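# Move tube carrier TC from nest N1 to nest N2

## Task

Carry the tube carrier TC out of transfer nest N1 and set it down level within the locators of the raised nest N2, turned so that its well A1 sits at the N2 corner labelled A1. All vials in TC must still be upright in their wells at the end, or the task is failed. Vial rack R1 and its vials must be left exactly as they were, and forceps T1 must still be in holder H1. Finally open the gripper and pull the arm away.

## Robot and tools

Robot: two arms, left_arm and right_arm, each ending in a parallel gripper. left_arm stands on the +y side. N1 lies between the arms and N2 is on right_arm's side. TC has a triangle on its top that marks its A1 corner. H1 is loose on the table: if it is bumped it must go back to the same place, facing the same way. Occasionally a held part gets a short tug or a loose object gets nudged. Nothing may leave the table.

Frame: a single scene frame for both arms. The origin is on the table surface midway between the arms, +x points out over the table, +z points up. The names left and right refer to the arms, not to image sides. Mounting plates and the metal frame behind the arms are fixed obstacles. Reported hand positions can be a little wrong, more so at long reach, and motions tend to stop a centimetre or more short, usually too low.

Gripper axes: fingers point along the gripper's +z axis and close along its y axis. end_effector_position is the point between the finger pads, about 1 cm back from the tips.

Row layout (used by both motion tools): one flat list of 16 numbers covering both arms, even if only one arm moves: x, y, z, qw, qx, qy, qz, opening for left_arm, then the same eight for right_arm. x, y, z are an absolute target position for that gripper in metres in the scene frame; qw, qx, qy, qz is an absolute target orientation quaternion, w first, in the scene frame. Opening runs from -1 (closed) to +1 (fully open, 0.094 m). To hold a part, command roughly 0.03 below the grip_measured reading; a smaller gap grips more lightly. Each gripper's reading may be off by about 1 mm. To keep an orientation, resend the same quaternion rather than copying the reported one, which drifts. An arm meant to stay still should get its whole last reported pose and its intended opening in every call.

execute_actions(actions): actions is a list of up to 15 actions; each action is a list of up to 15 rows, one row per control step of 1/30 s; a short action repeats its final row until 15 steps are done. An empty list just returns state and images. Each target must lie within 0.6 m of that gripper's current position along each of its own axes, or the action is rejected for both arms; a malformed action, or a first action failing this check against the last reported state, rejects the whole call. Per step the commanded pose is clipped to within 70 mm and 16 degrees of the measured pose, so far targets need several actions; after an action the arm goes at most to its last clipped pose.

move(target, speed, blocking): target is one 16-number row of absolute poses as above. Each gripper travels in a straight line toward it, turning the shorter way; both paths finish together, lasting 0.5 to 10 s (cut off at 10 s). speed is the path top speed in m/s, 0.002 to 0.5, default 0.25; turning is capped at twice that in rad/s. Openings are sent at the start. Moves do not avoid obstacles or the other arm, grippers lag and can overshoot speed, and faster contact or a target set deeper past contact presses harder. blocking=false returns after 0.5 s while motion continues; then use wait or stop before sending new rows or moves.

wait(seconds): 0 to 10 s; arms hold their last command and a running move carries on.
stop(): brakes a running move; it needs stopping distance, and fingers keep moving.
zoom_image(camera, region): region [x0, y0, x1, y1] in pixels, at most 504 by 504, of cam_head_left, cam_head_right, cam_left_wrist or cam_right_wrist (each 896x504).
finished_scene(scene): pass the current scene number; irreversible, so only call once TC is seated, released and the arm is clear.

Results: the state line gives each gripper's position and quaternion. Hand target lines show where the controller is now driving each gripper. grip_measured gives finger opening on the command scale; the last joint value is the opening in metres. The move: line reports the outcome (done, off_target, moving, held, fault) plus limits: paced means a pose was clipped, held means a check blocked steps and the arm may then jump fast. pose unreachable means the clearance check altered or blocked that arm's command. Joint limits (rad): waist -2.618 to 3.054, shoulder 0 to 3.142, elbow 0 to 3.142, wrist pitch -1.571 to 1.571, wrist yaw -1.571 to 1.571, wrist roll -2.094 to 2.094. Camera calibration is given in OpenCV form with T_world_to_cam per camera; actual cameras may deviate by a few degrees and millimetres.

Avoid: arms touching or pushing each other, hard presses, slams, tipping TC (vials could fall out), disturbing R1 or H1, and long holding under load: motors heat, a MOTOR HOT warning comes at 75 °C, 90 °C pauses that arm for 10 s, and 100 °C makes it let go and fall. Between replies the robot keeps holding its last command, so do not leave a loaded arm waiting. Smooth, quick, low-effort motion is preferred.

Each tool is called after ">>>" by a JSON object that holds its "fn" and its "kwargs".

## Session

>>> {"fn": "execute_actions", "kwargs": {"actions": []}}

Scene clock: 0.00 s.
left_arm: end_effector_position=(+0.3326, +0.1165, +0.3699) grip_measured=+1.000 end_effector_quat_wxyz=(+0.526, +0.645, +0.549, +0.078) | right_arm: end_effector_position=(+0.5340, -0.0605, +0.3166) grip_measured=+1.000 end_effector_quat_wxyz=(+0.542, +0.406, +0.728, +0.105)
Joint positions: left_arm=[-0.784  0.973  0.944 -0.203 -0.127  1.249  0.094] | right_arm=[0.715 1.825 1.57  0.128 0.982 0.848 0.094]
Joint velocities: left_arm=[-0.012  0.017  0.007 -0.022 -0.037 -0.022  0.   ] | right_arm=[ 0.007  0.022 -0.002  0.051  0.066 -0.037  0.   ]
Hand target (left_arm): +0.331, +0.115, +0.375; +0.531, +0.642, +0.548, +0.072
Hand target (right_arm): +0.534, -0.062, +0.330; +0.547, +0.410, +0.721, +0.113
camera_calibration (this result's frames):
cam_left_wrist: T_world_to_cam=[[-0.659865, -0.293553, -0.691668, 0.514142], [-0.413552, 0.910444, 0.00813257, 0.0326905], [0.627338, 0.291407, -0.72217, 0.143258], [0, 0, 0, 1]] pos_world=[0.262912, 0.0794186, 0.458806]
cam_right_wrist: T_world_to_cam=[[-0.511993, -0.553669, -0.656745, 0.439262], [-0.612498, 0.771355, -0.172793, 0.440464], [0.602254, 0.313787, -0.734049, 0.0571993], [0, 0, 0, 1]] pos_world=[0.460234, -0.114497, 0.406579]

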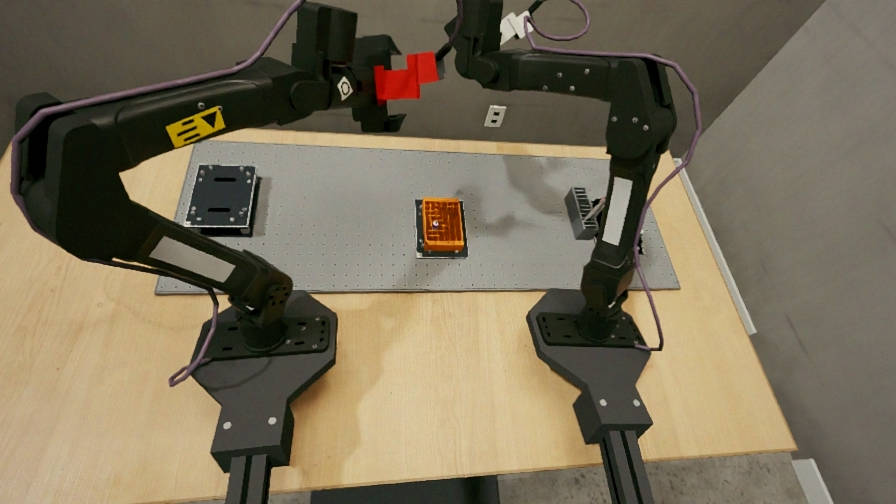

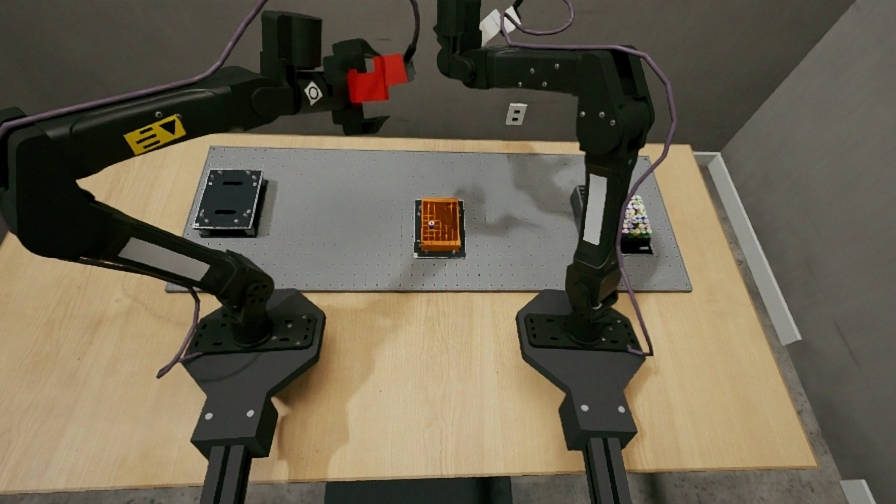

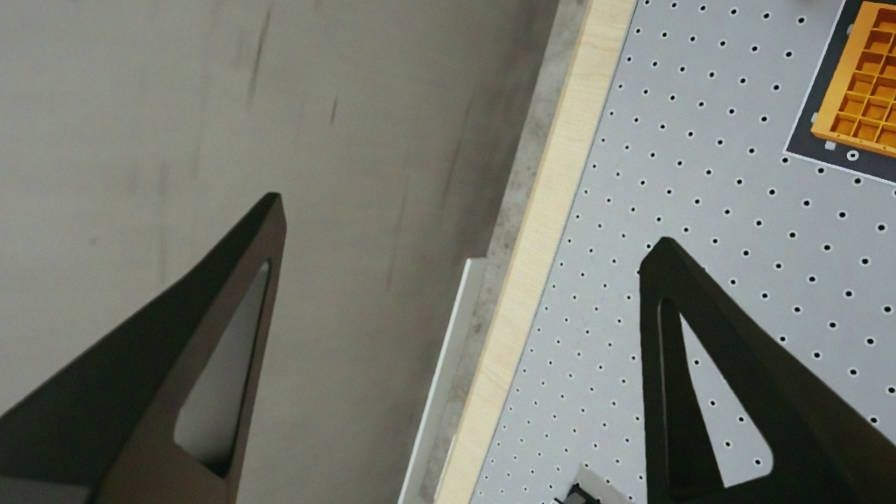

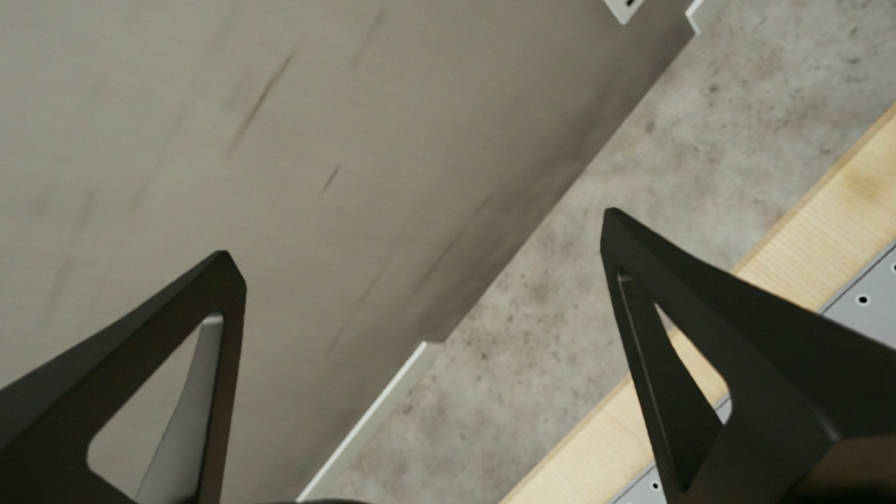

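>>> {"fn": "zoom_image", "kwargs": {"camera": "cam_head_right", "region": [390, 180, 490, 275]}}

>>> {"fn": "zoom_image", "kwargs": {"camera": "cam_head_left", "region": [170, 150, 280, 250]}}

>>> {"fn": "move", "kwargs": {"target": [0.3326,0.1165,0.3699,0.526,0.645,0.549,0.078,1,0.35,-0.4,0.3,0.2,0,0.98,0,1]}}

>>> {"fn": "move", "kwargs": {"target": [0.29,0.005,0.11,0,0,1,0,1,0.35,-0.4,0.3,0.2,0,0.98,0,1]}}

Region (390, 180, 490, 275) of cam_head_right's 896x504 image, scaled by 5.040, with more detail than that image has; it fills the top 479 rows of this view, and the rest is white.

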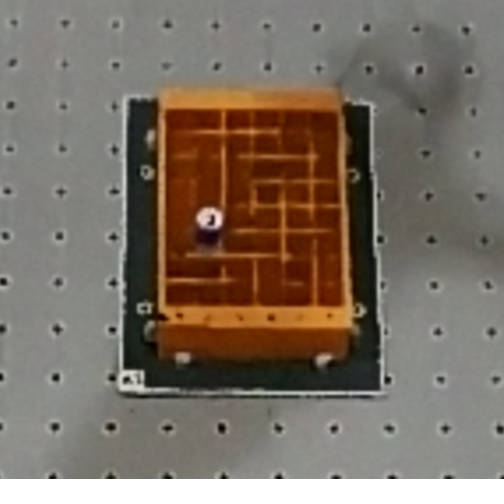

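Region (170, 150, 280, 250) of cam_head_left's 896x504 image, scaled by 4.582, with more detail than that image has; it fills the top 458 rows of this view, and the rest is white.

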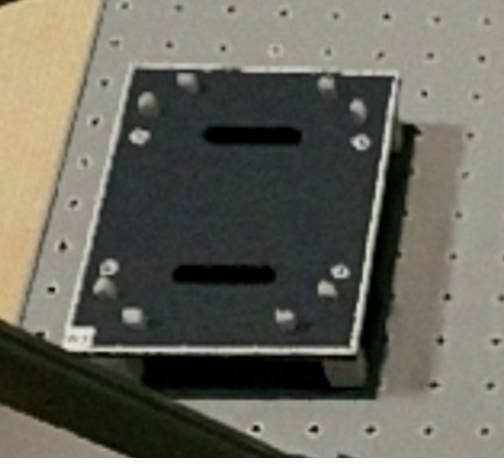

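Scene clock: 10.57 s.
left_arm: end_effector_position=(+0.3326, +0.1165, +0.3699) grip_measured=+1.000 end_effector_quat_wxyz=(+0.526, +0.646, +0.548, +0.080) | right_arm: end_effector_position=(+0.3477, -0.4019, +0.2920) grip_measured=+1.000 end_effector_quat_wxyz=(+0.185, +0.005, +0.983, -0.007)
Joint positions: left_arm=[-0.784  0.973  0.944 -0.203 -0.127  1.254  0.094] | right_arm=[-0.539  1.359  1.536 -1.099 -0.297 -0.475  0.094]
Joint velocities: left_arm=[-0.002 -0.017 -0.007 -0.022 -0.022  0.022  0.   ] | right_arm=[-0.007 -0.012  0.007 -0.051  0.007 -0.081  0.   ]
Hand target (left_arm): +0.333, +0.116, +0.370; +0.526, +0.645, +0.549, +0.078
Hand target (right_arm): +0.353, -0.404, +0.299; +0.195, -0.001, +0.981, -0.007
Off the commanded pose (left_arm): 0.000 m, 0 deg.
Off the commanded pose (right_arm): 0.009 m, 2 deg.
move: done
camera_calibration (this result's frames):
cam_left_wrist: T_world_to_cam=[[-0.65846, -0.289798, -0.694584, 0.514316], [-0.411614, 0.911303, 0.00998802, 0.0312593], [0.630082, 0.292477, -0.719342, 0.141174], [0, 0, 0, 1]] pos_world=[0.262572, 0.0792707, 0.458476]
cam_right_wrist: T_world_to_cam=[[-0.12924, -0.991613, -0.00036732, -0.362061], [-0.917285, 0.119412, 0.379906, 0.268001], [-0.376676, 0.0494361, -0.925025, 0.548416], [0, 0, 0, 1]] pos_world=[0.405616, -0.418139, 0.40535]

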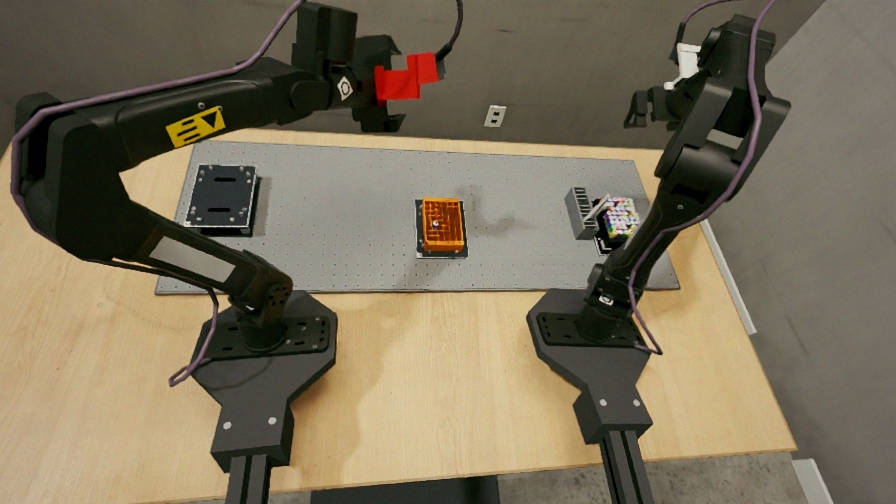

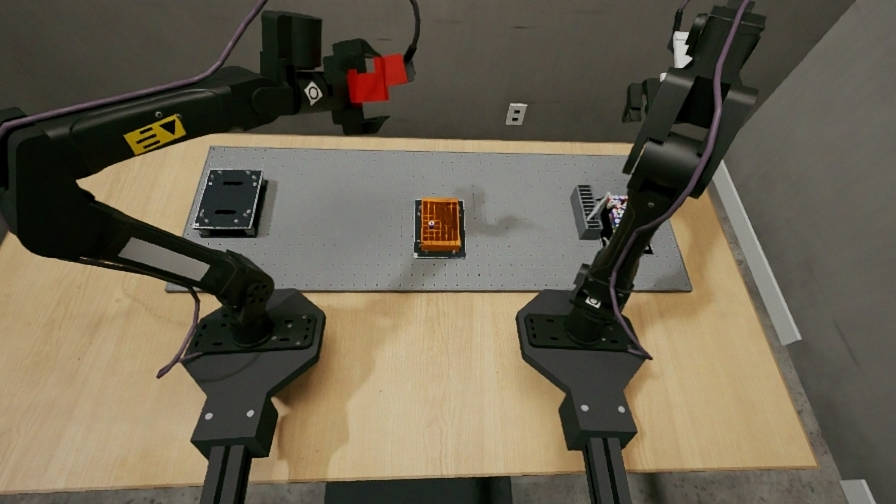

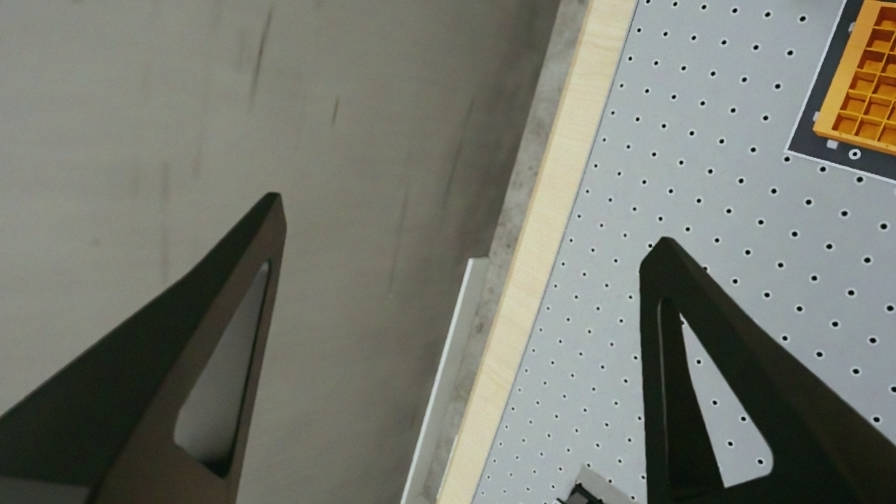

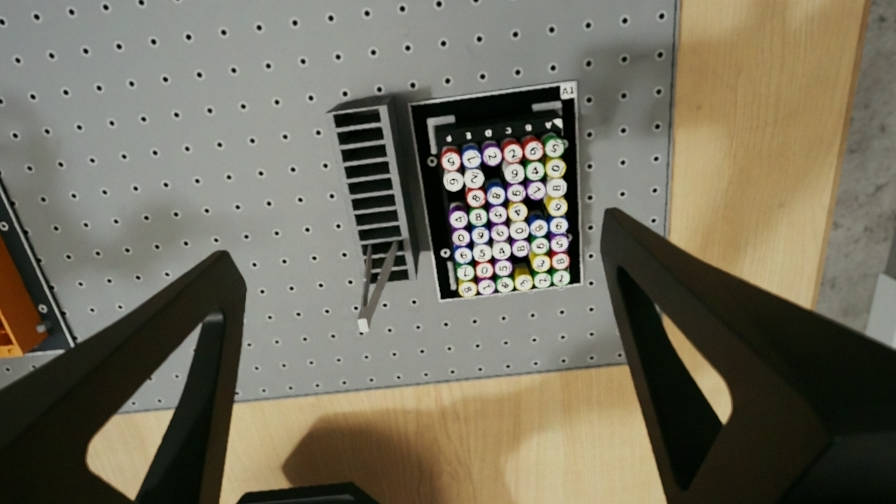

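Scene clock: 15.07 s.
left_arm: end_effector_position=(+0.2908, +0.0011, +0.1047) grip_measured=+1.000 end_effector_quat_wxyz=(+0.009, +0.003, +1.000, +0.005) | right_arm: end_effector_position=(+0.3492, -0.3989, +0.2926) grip_measured=+1.000 end_effector_quat_wxyz=(+0.189, +0.003, +0.982, +0.002)
Joint positions: left_arm=[-0.942  2.175  1.787 -1.022 -0.315 -0.884  0.094] | right_arm=[-0.539  1.359  1.536 -1.099 -0.316 -0.475  0.094]
Joint velocities: left_arm=[-0.012  0.017 -0.032 -0.022  0.007  0.022  0.   ] | right_arm=[ 0.002 -0.022 -0.032 -0.022 -0.066 -0.066  0.   ]
Hand target (left_arm): +0.293, -0.001, +0.106; +0.007, -0.000, +1.000, +0.004
Hand target (right_arm): +0.350, -0.400, +0.300; +0.200, +0.000, +0.980, -0.000
Off the commanded pose (left_arm): 0.007 m, 1 deg.
Off the commanded pose (right_arm): 0.008 m, 1 deg.
move: done
camera_calibration (this result's frames):
cam_left_wrist: T_world_to_cam=[[0.149707, -0.988167, -0.0333653, -0.0343907], [-0.572499, -0.114148, 0.811921, 0.0858594], [-0.806122, -0.102449, -0.582813, 0.414293], [0, 0, 0, 1]] pos_world=[0.388274, 0.0182607, 0.170597]
cam_right_wrist: T_world_to_cam=[[-0.123073, -0.992257, -0.0167184, -0.356574], [-0.921248, 0.107969, 0.37369, 0.267401], [-0.368991, 0.0613928, -0.927403, 0.552106], [0, 0, 0, 1]] pos_world=[0.40618, -0.416579, 0.406138]

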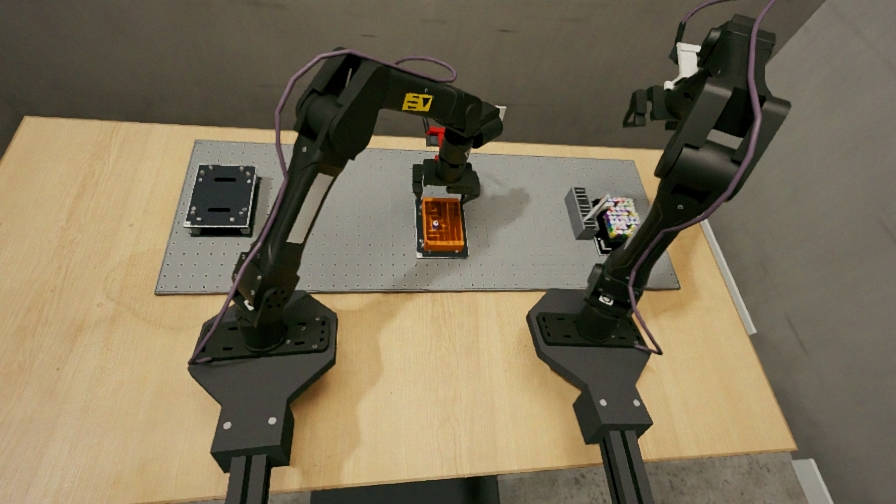

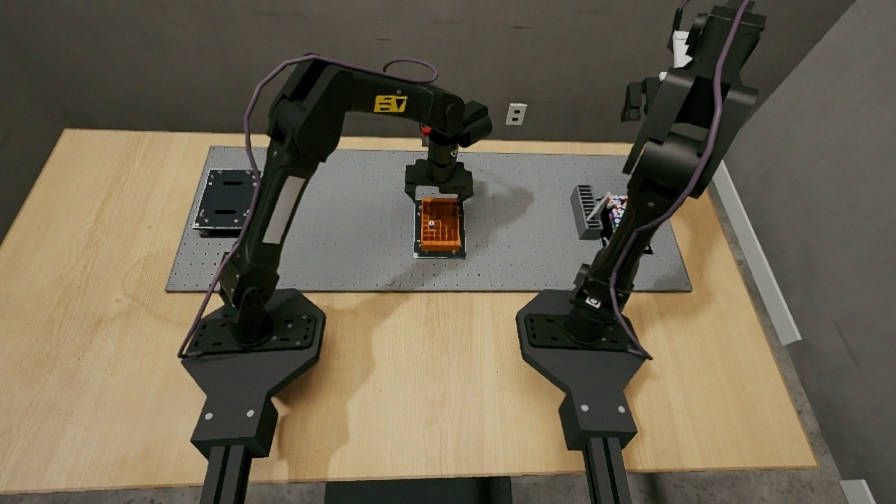

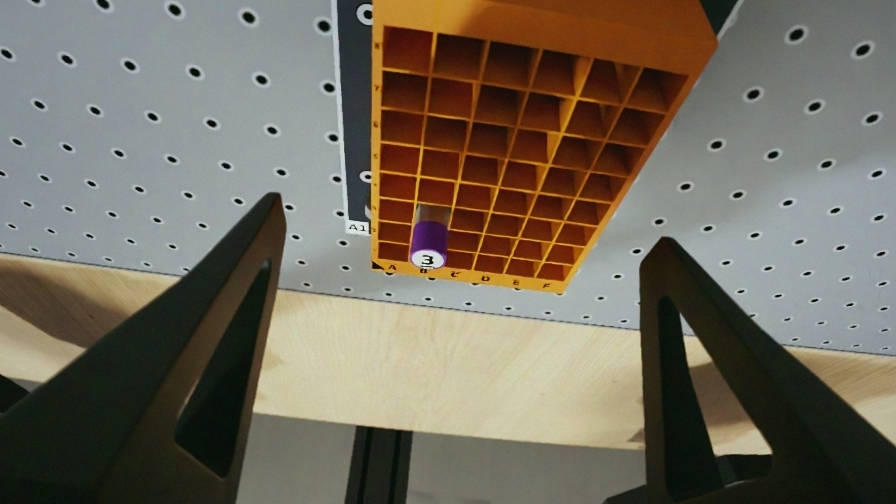

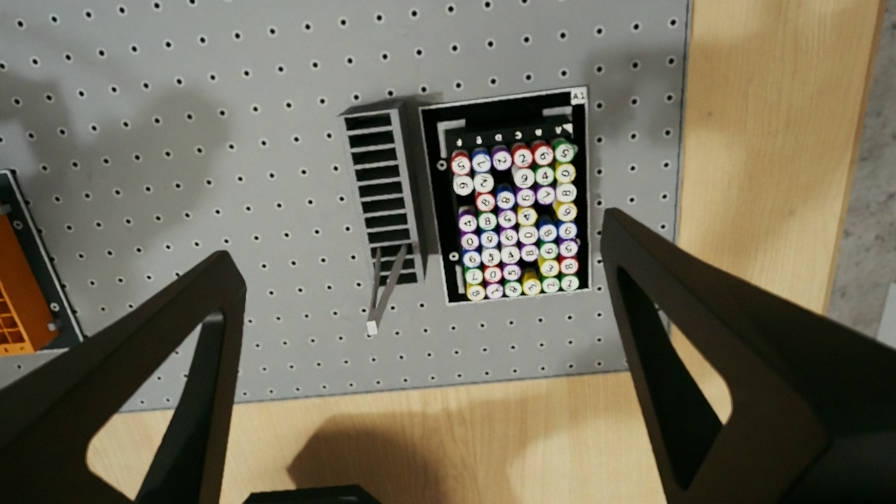

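>>> {"fn": "move", "kwargs": {"target": [0.27,-0.012,0.072,0,0,1,0,1,0.35,-0.4,0.3,0.2,0,0.98,0,1], "speed": 0.05}}

>>> {"fn": "zoom_image", "kwargs": {"camera": "cam_head_right", "region": [380, 160, 500, 280]}}

Scene clock: 30.30 s.
left_arm: end_effector_position=(+0.2779, -0.0099, +0.0790) grip_measured=+1.000 end_effector_quat_wxyz=(+0.003, -0.004, +1.000, -0.002) | right_arm: end_effector_position=(+0.3492, -0.3989, +0.2926) grip_measured=+1.000 end_effector_quat_wxyz=(+0.189, +0.003, +0.982, +0.002)
Joint positions: left_arm=[-0.954  2.215  1.738 -0.933 -0.299 -0.911  0.094] | right_arm=[-0.539  1.359  1.536 -1.099 -0.316 -0.475  0.094]
Joint velocities: left_arm=[ 0.007 -0.002 -0.002 -0.051  0.022 -0.081  0.   ] | right_arm=[ 0.012  0.007 -0.002  0.022  0.022 -0.066  0.   ]
Hand target (left_arm): +0.270, -0.012, +0.072; -0.000, +0.000, +1.000, -0.000
Hand target (right_arm): +0.350, -0.400, +0.300; +0.200, +0.000, +0.980, -0.000
Off the commanded pose (left_arm): 0.011 m, 1 deg.
Off the commanded pose (right_arm): 0.008 m, 1 deg.
move: off_target (left_arm)
camera_calibration (this result's frames):
cam_left_wrist: T_world_to_cam=[[0.163941, -0.986249, -0.0208857, -0.0491286], [-0.561304, -0.110672, 0.820176, 0.0943373], [-0.811209, -0.122737, -0.57173, 0.388185], [0, 0, 0, 1]] pos_world=[0.375905, 0.00963208, 0.143537]
cam_right_wrist: T_world_to_cam=[[-0.123073, -0.992257, -0.0167184, -0.356574], [-0.921248, 0.107969, 0.37369, 0.267401], [-0.368991, 0.0613928, -0.927403, 0.552106], [0, 0, 0, 1]] pos_world=[0.40618, -0.416579, 0.406138]

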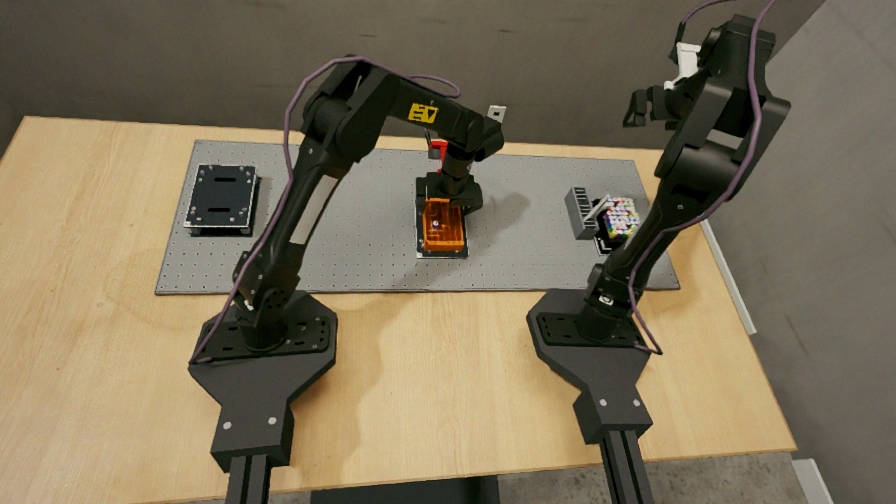

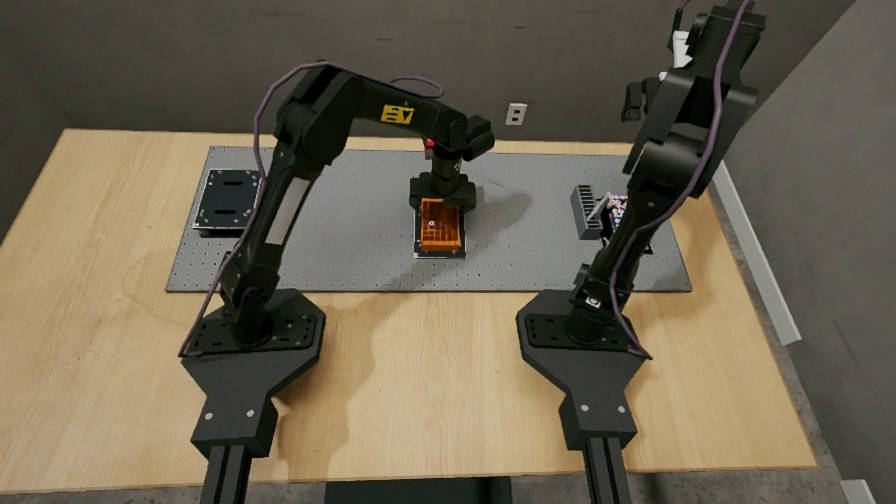

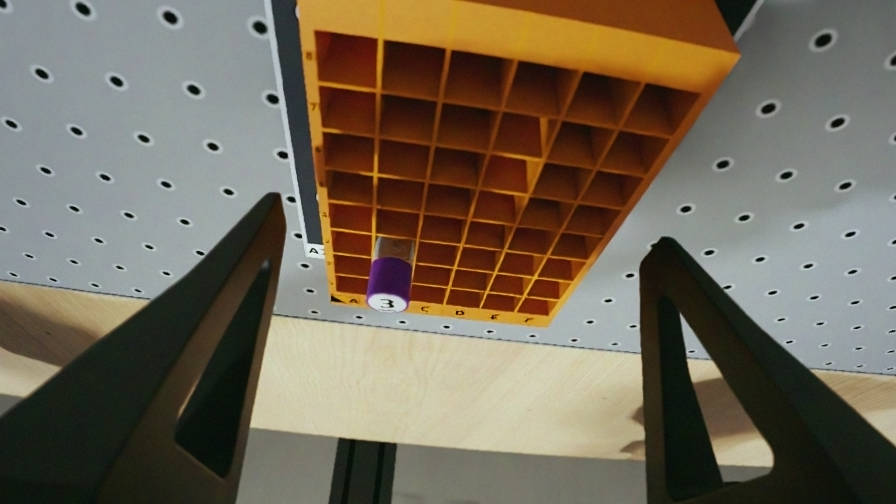

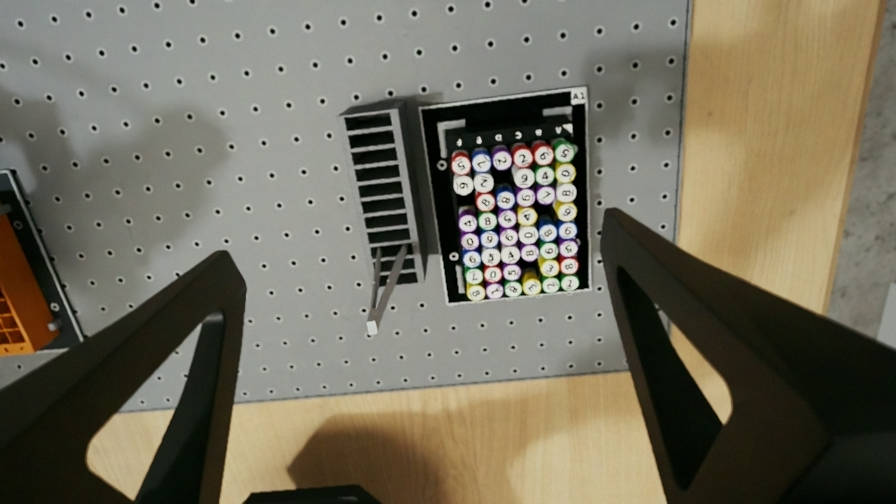

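Region (380, 160, 500, 280) of cam_head_right's 896x504 image, scaled by 4.200, with more detail than that image has.

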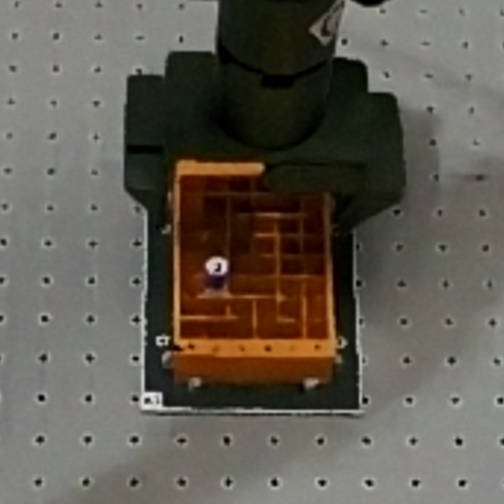

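>>> {"fn": "move", "kwargs": {"target": [0.262,-0.015,0.058,0,0,1,0,1,0.35,-0.4,0.3,0.2,0,0.98,0,1], "speed": 0.02}}

Scene clock: 38.70 s.
left_arm: end_effector_position=(+0.2704, -0.0130, +0.0650) grip_measured=+1.000 end_effector_quat_wxyz=(+0.003, -0.005, +1.000, -0.003) | right_arm: end_effector_position=(+0.3492, -0.3989, +0.2926) grip_measured=+1.000 end_effector_quat_wxyz=(+0.189, +0.003, +0.982, +0.002)
Joint positions: left_arm=[-0.962  2.232  1.702 -0.881 -0.299 -0.92   0.094] | right_arm=[-0.539  1.359  1.536 -1.099 -0.316 -0.475  0.094]
Joint velocities: left_arm=[ 0.007 -0.002  0.017  0.037  0.007 -0.081  0.   ] | right_arm=[-0.002 -0.007  0.017  0.007 -0.007 -0.081  0.   ]
Hand target (left_arm): +0.262, -0.015, +0.058; -0.000, -0.000, +1.000, +0.000
Hand target (right_arm): +0.350, -0.400, +0.300; +0.200, +0.000, +0.980, +0.000
Off the commanded pose (left_arm): 0.011 m, 1 deg.
Off the commanded pose (right_arm): 0.008 m, 1 deg.
move: off_target (left_arm)
camera_calibration (this result's frames):
cam_left_wrist: T_world_to_cam=[[0.165763, -0.985968, -0.0197525, -0.0517749], [-0.560674, -0.110701, 0.820603, 0.101097], [-0.811275, -0.124951, -0.571157, 0.373625], [0, 0, 0, 1]] pos_world=[0.368378, 0.00682793, 0.129415]
cam_right_wrist: T_world_to_cam=[[-0.122945, -0.992267, -0.0170516, -0.356461], [-0.921328, 0.107736, 0.373561, 0.267389], [-0.368835, 0.0616377, -0.927449, 0.552181], [0, 0, 0, 1]] pos_world=[0.406192, -0.416547, 0.406155]

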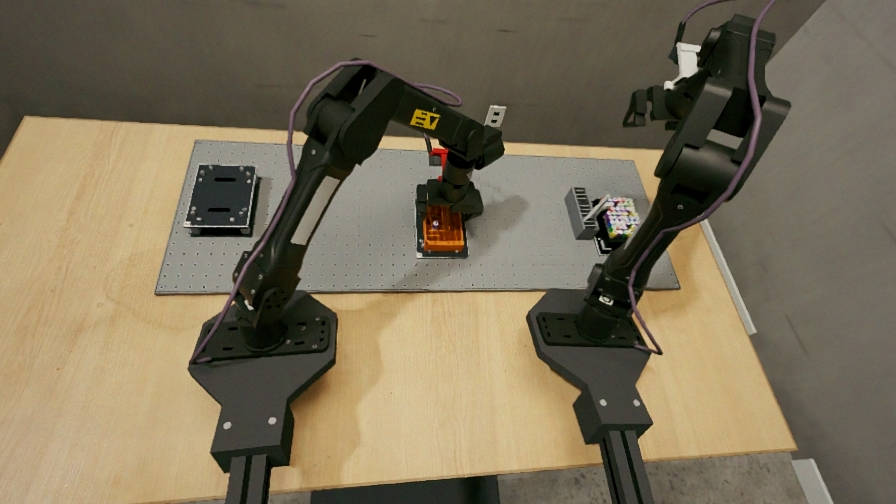

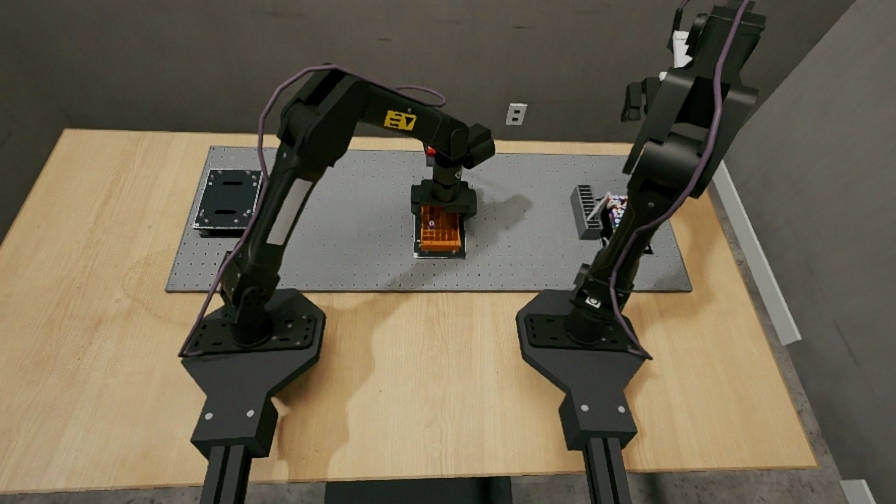

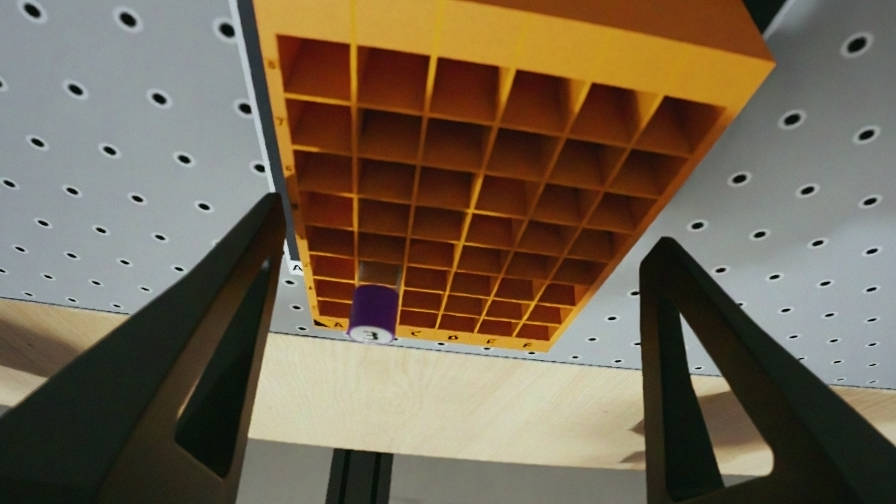

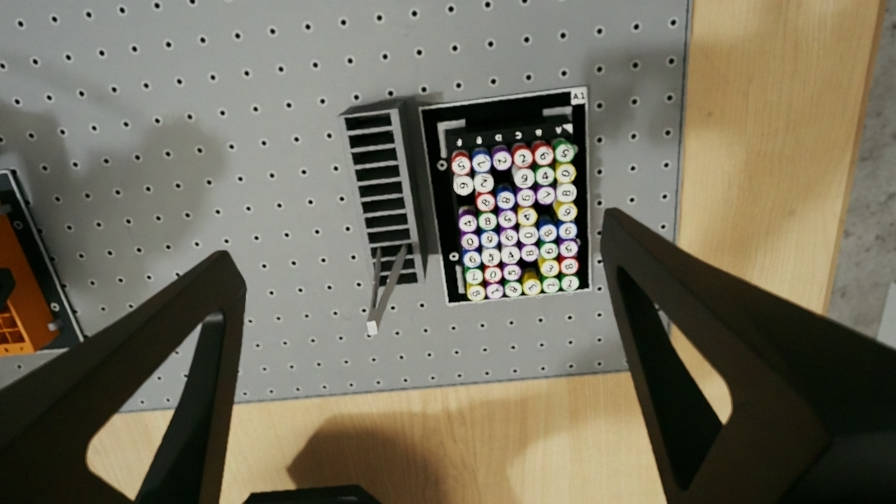

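>>> {"fn": "move", "kwargs": {"target": [0.262,-0.012,0.03,0,0,1,0,1,0.35,-0.4,0.3,0.2,0,0.98,0,1], "speed": 0.015}}

Scene clock: 45.03 s.
left_arm: end_effector_position=(+0.2671, -0.0151, +0.0398) grip_measured=+1.000 end_effector_quat_wxyz=(+0.005, -0.003, +1.000, -0.005) | right_arm: end_effector_position=(+0.3492, -0.3989, +0.2926) grip_measured=+1.000 end_effector_quat_wxyz=(+0.189, +0.003, +0.982, +0.002)
Joint positions: left_arm=[-0.954  2.273  1.665 -0.795 -0.299 -0.906  0.094] | right_arm=[-0.539  1.359  1.536 -1.099 -0.316 -0.475  0.094]
Joint velocities: left_arm=[-0.017  0.017 -0.007  0.037 -0.007 -0.051  0.   ] | right_arm=[-0.007  0.017  0.012 -0.022 -0.007  0.007  0.   ]
Hand target (left_arm): +0.262, -0.012, +0.030; +0.000, +0.000, +1.000, +0.000
Hand target (right_arm): +0.350, -0.400, +0.300; +0.200, +0.000, +0.980, -0.000
Off the commanded pose (left_arm): 0.011 m, 1 deg.
Off the commanded pose (right_arm): 0.008 m, 1 deg.
move: off_target (left_arm)
camera_calibration (this result's frames):
cam_left_wrist: T_world_to_cam=[[0.162082, -0.986652, -0.0157322, -0.052939], [-0.564645, -0.105808, 0.818524, 0.12092], [-0.809262, -0.123785, -0.574257, 0.355915], [0, 0, 0, 1]] pos_world=[0.364886, 0.00461879, 0.104578]
cam_right_wrist: T_world_to_cam=[[-0.122945, -0.992267, -0.0170516, -0.356461], [-0.921328, 0.107736, 0.373561, 0.267389], [-0.368835, 0.0616377, -0.927449, 0.552181], [0, 0, 0, 1]] pos_world=[0.406192, -0.416547, 0.406155]

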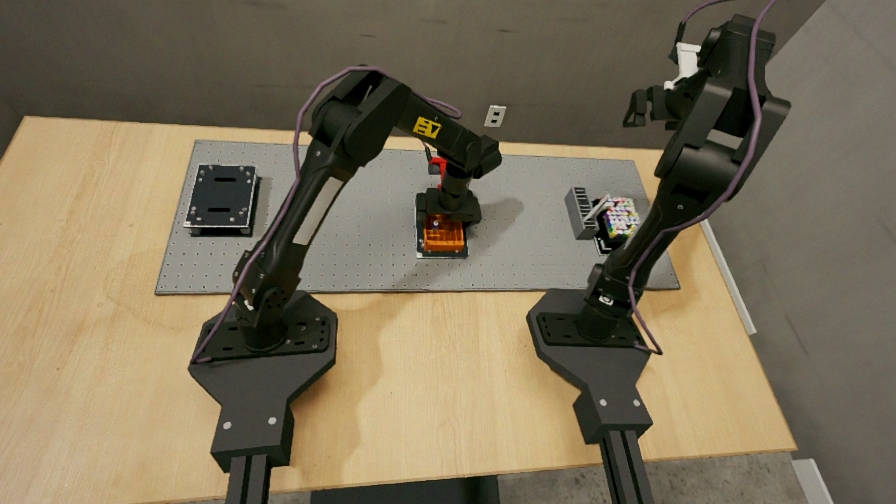

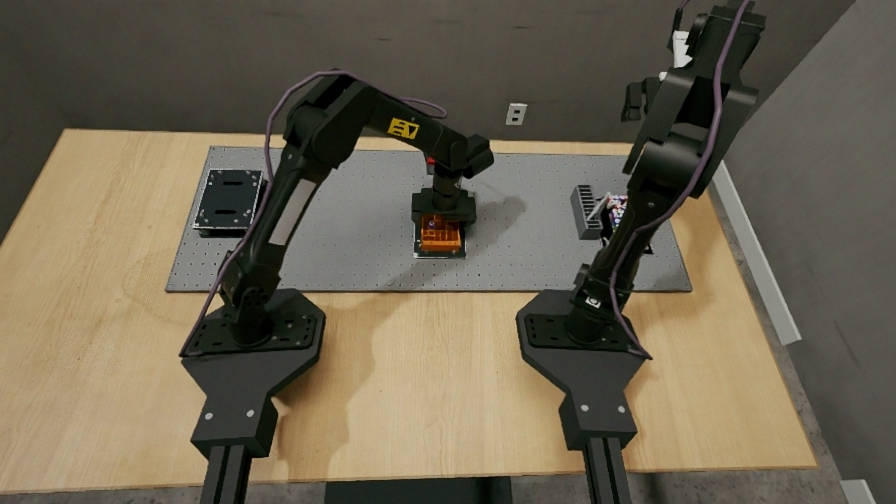

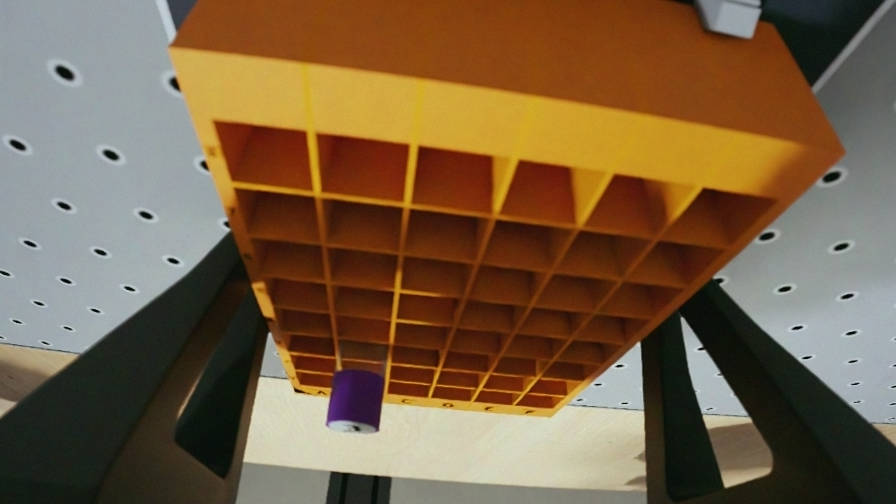

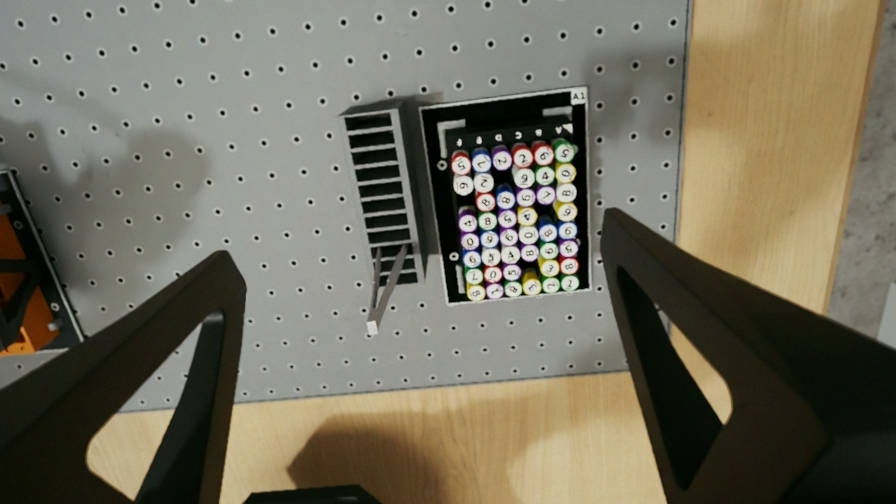

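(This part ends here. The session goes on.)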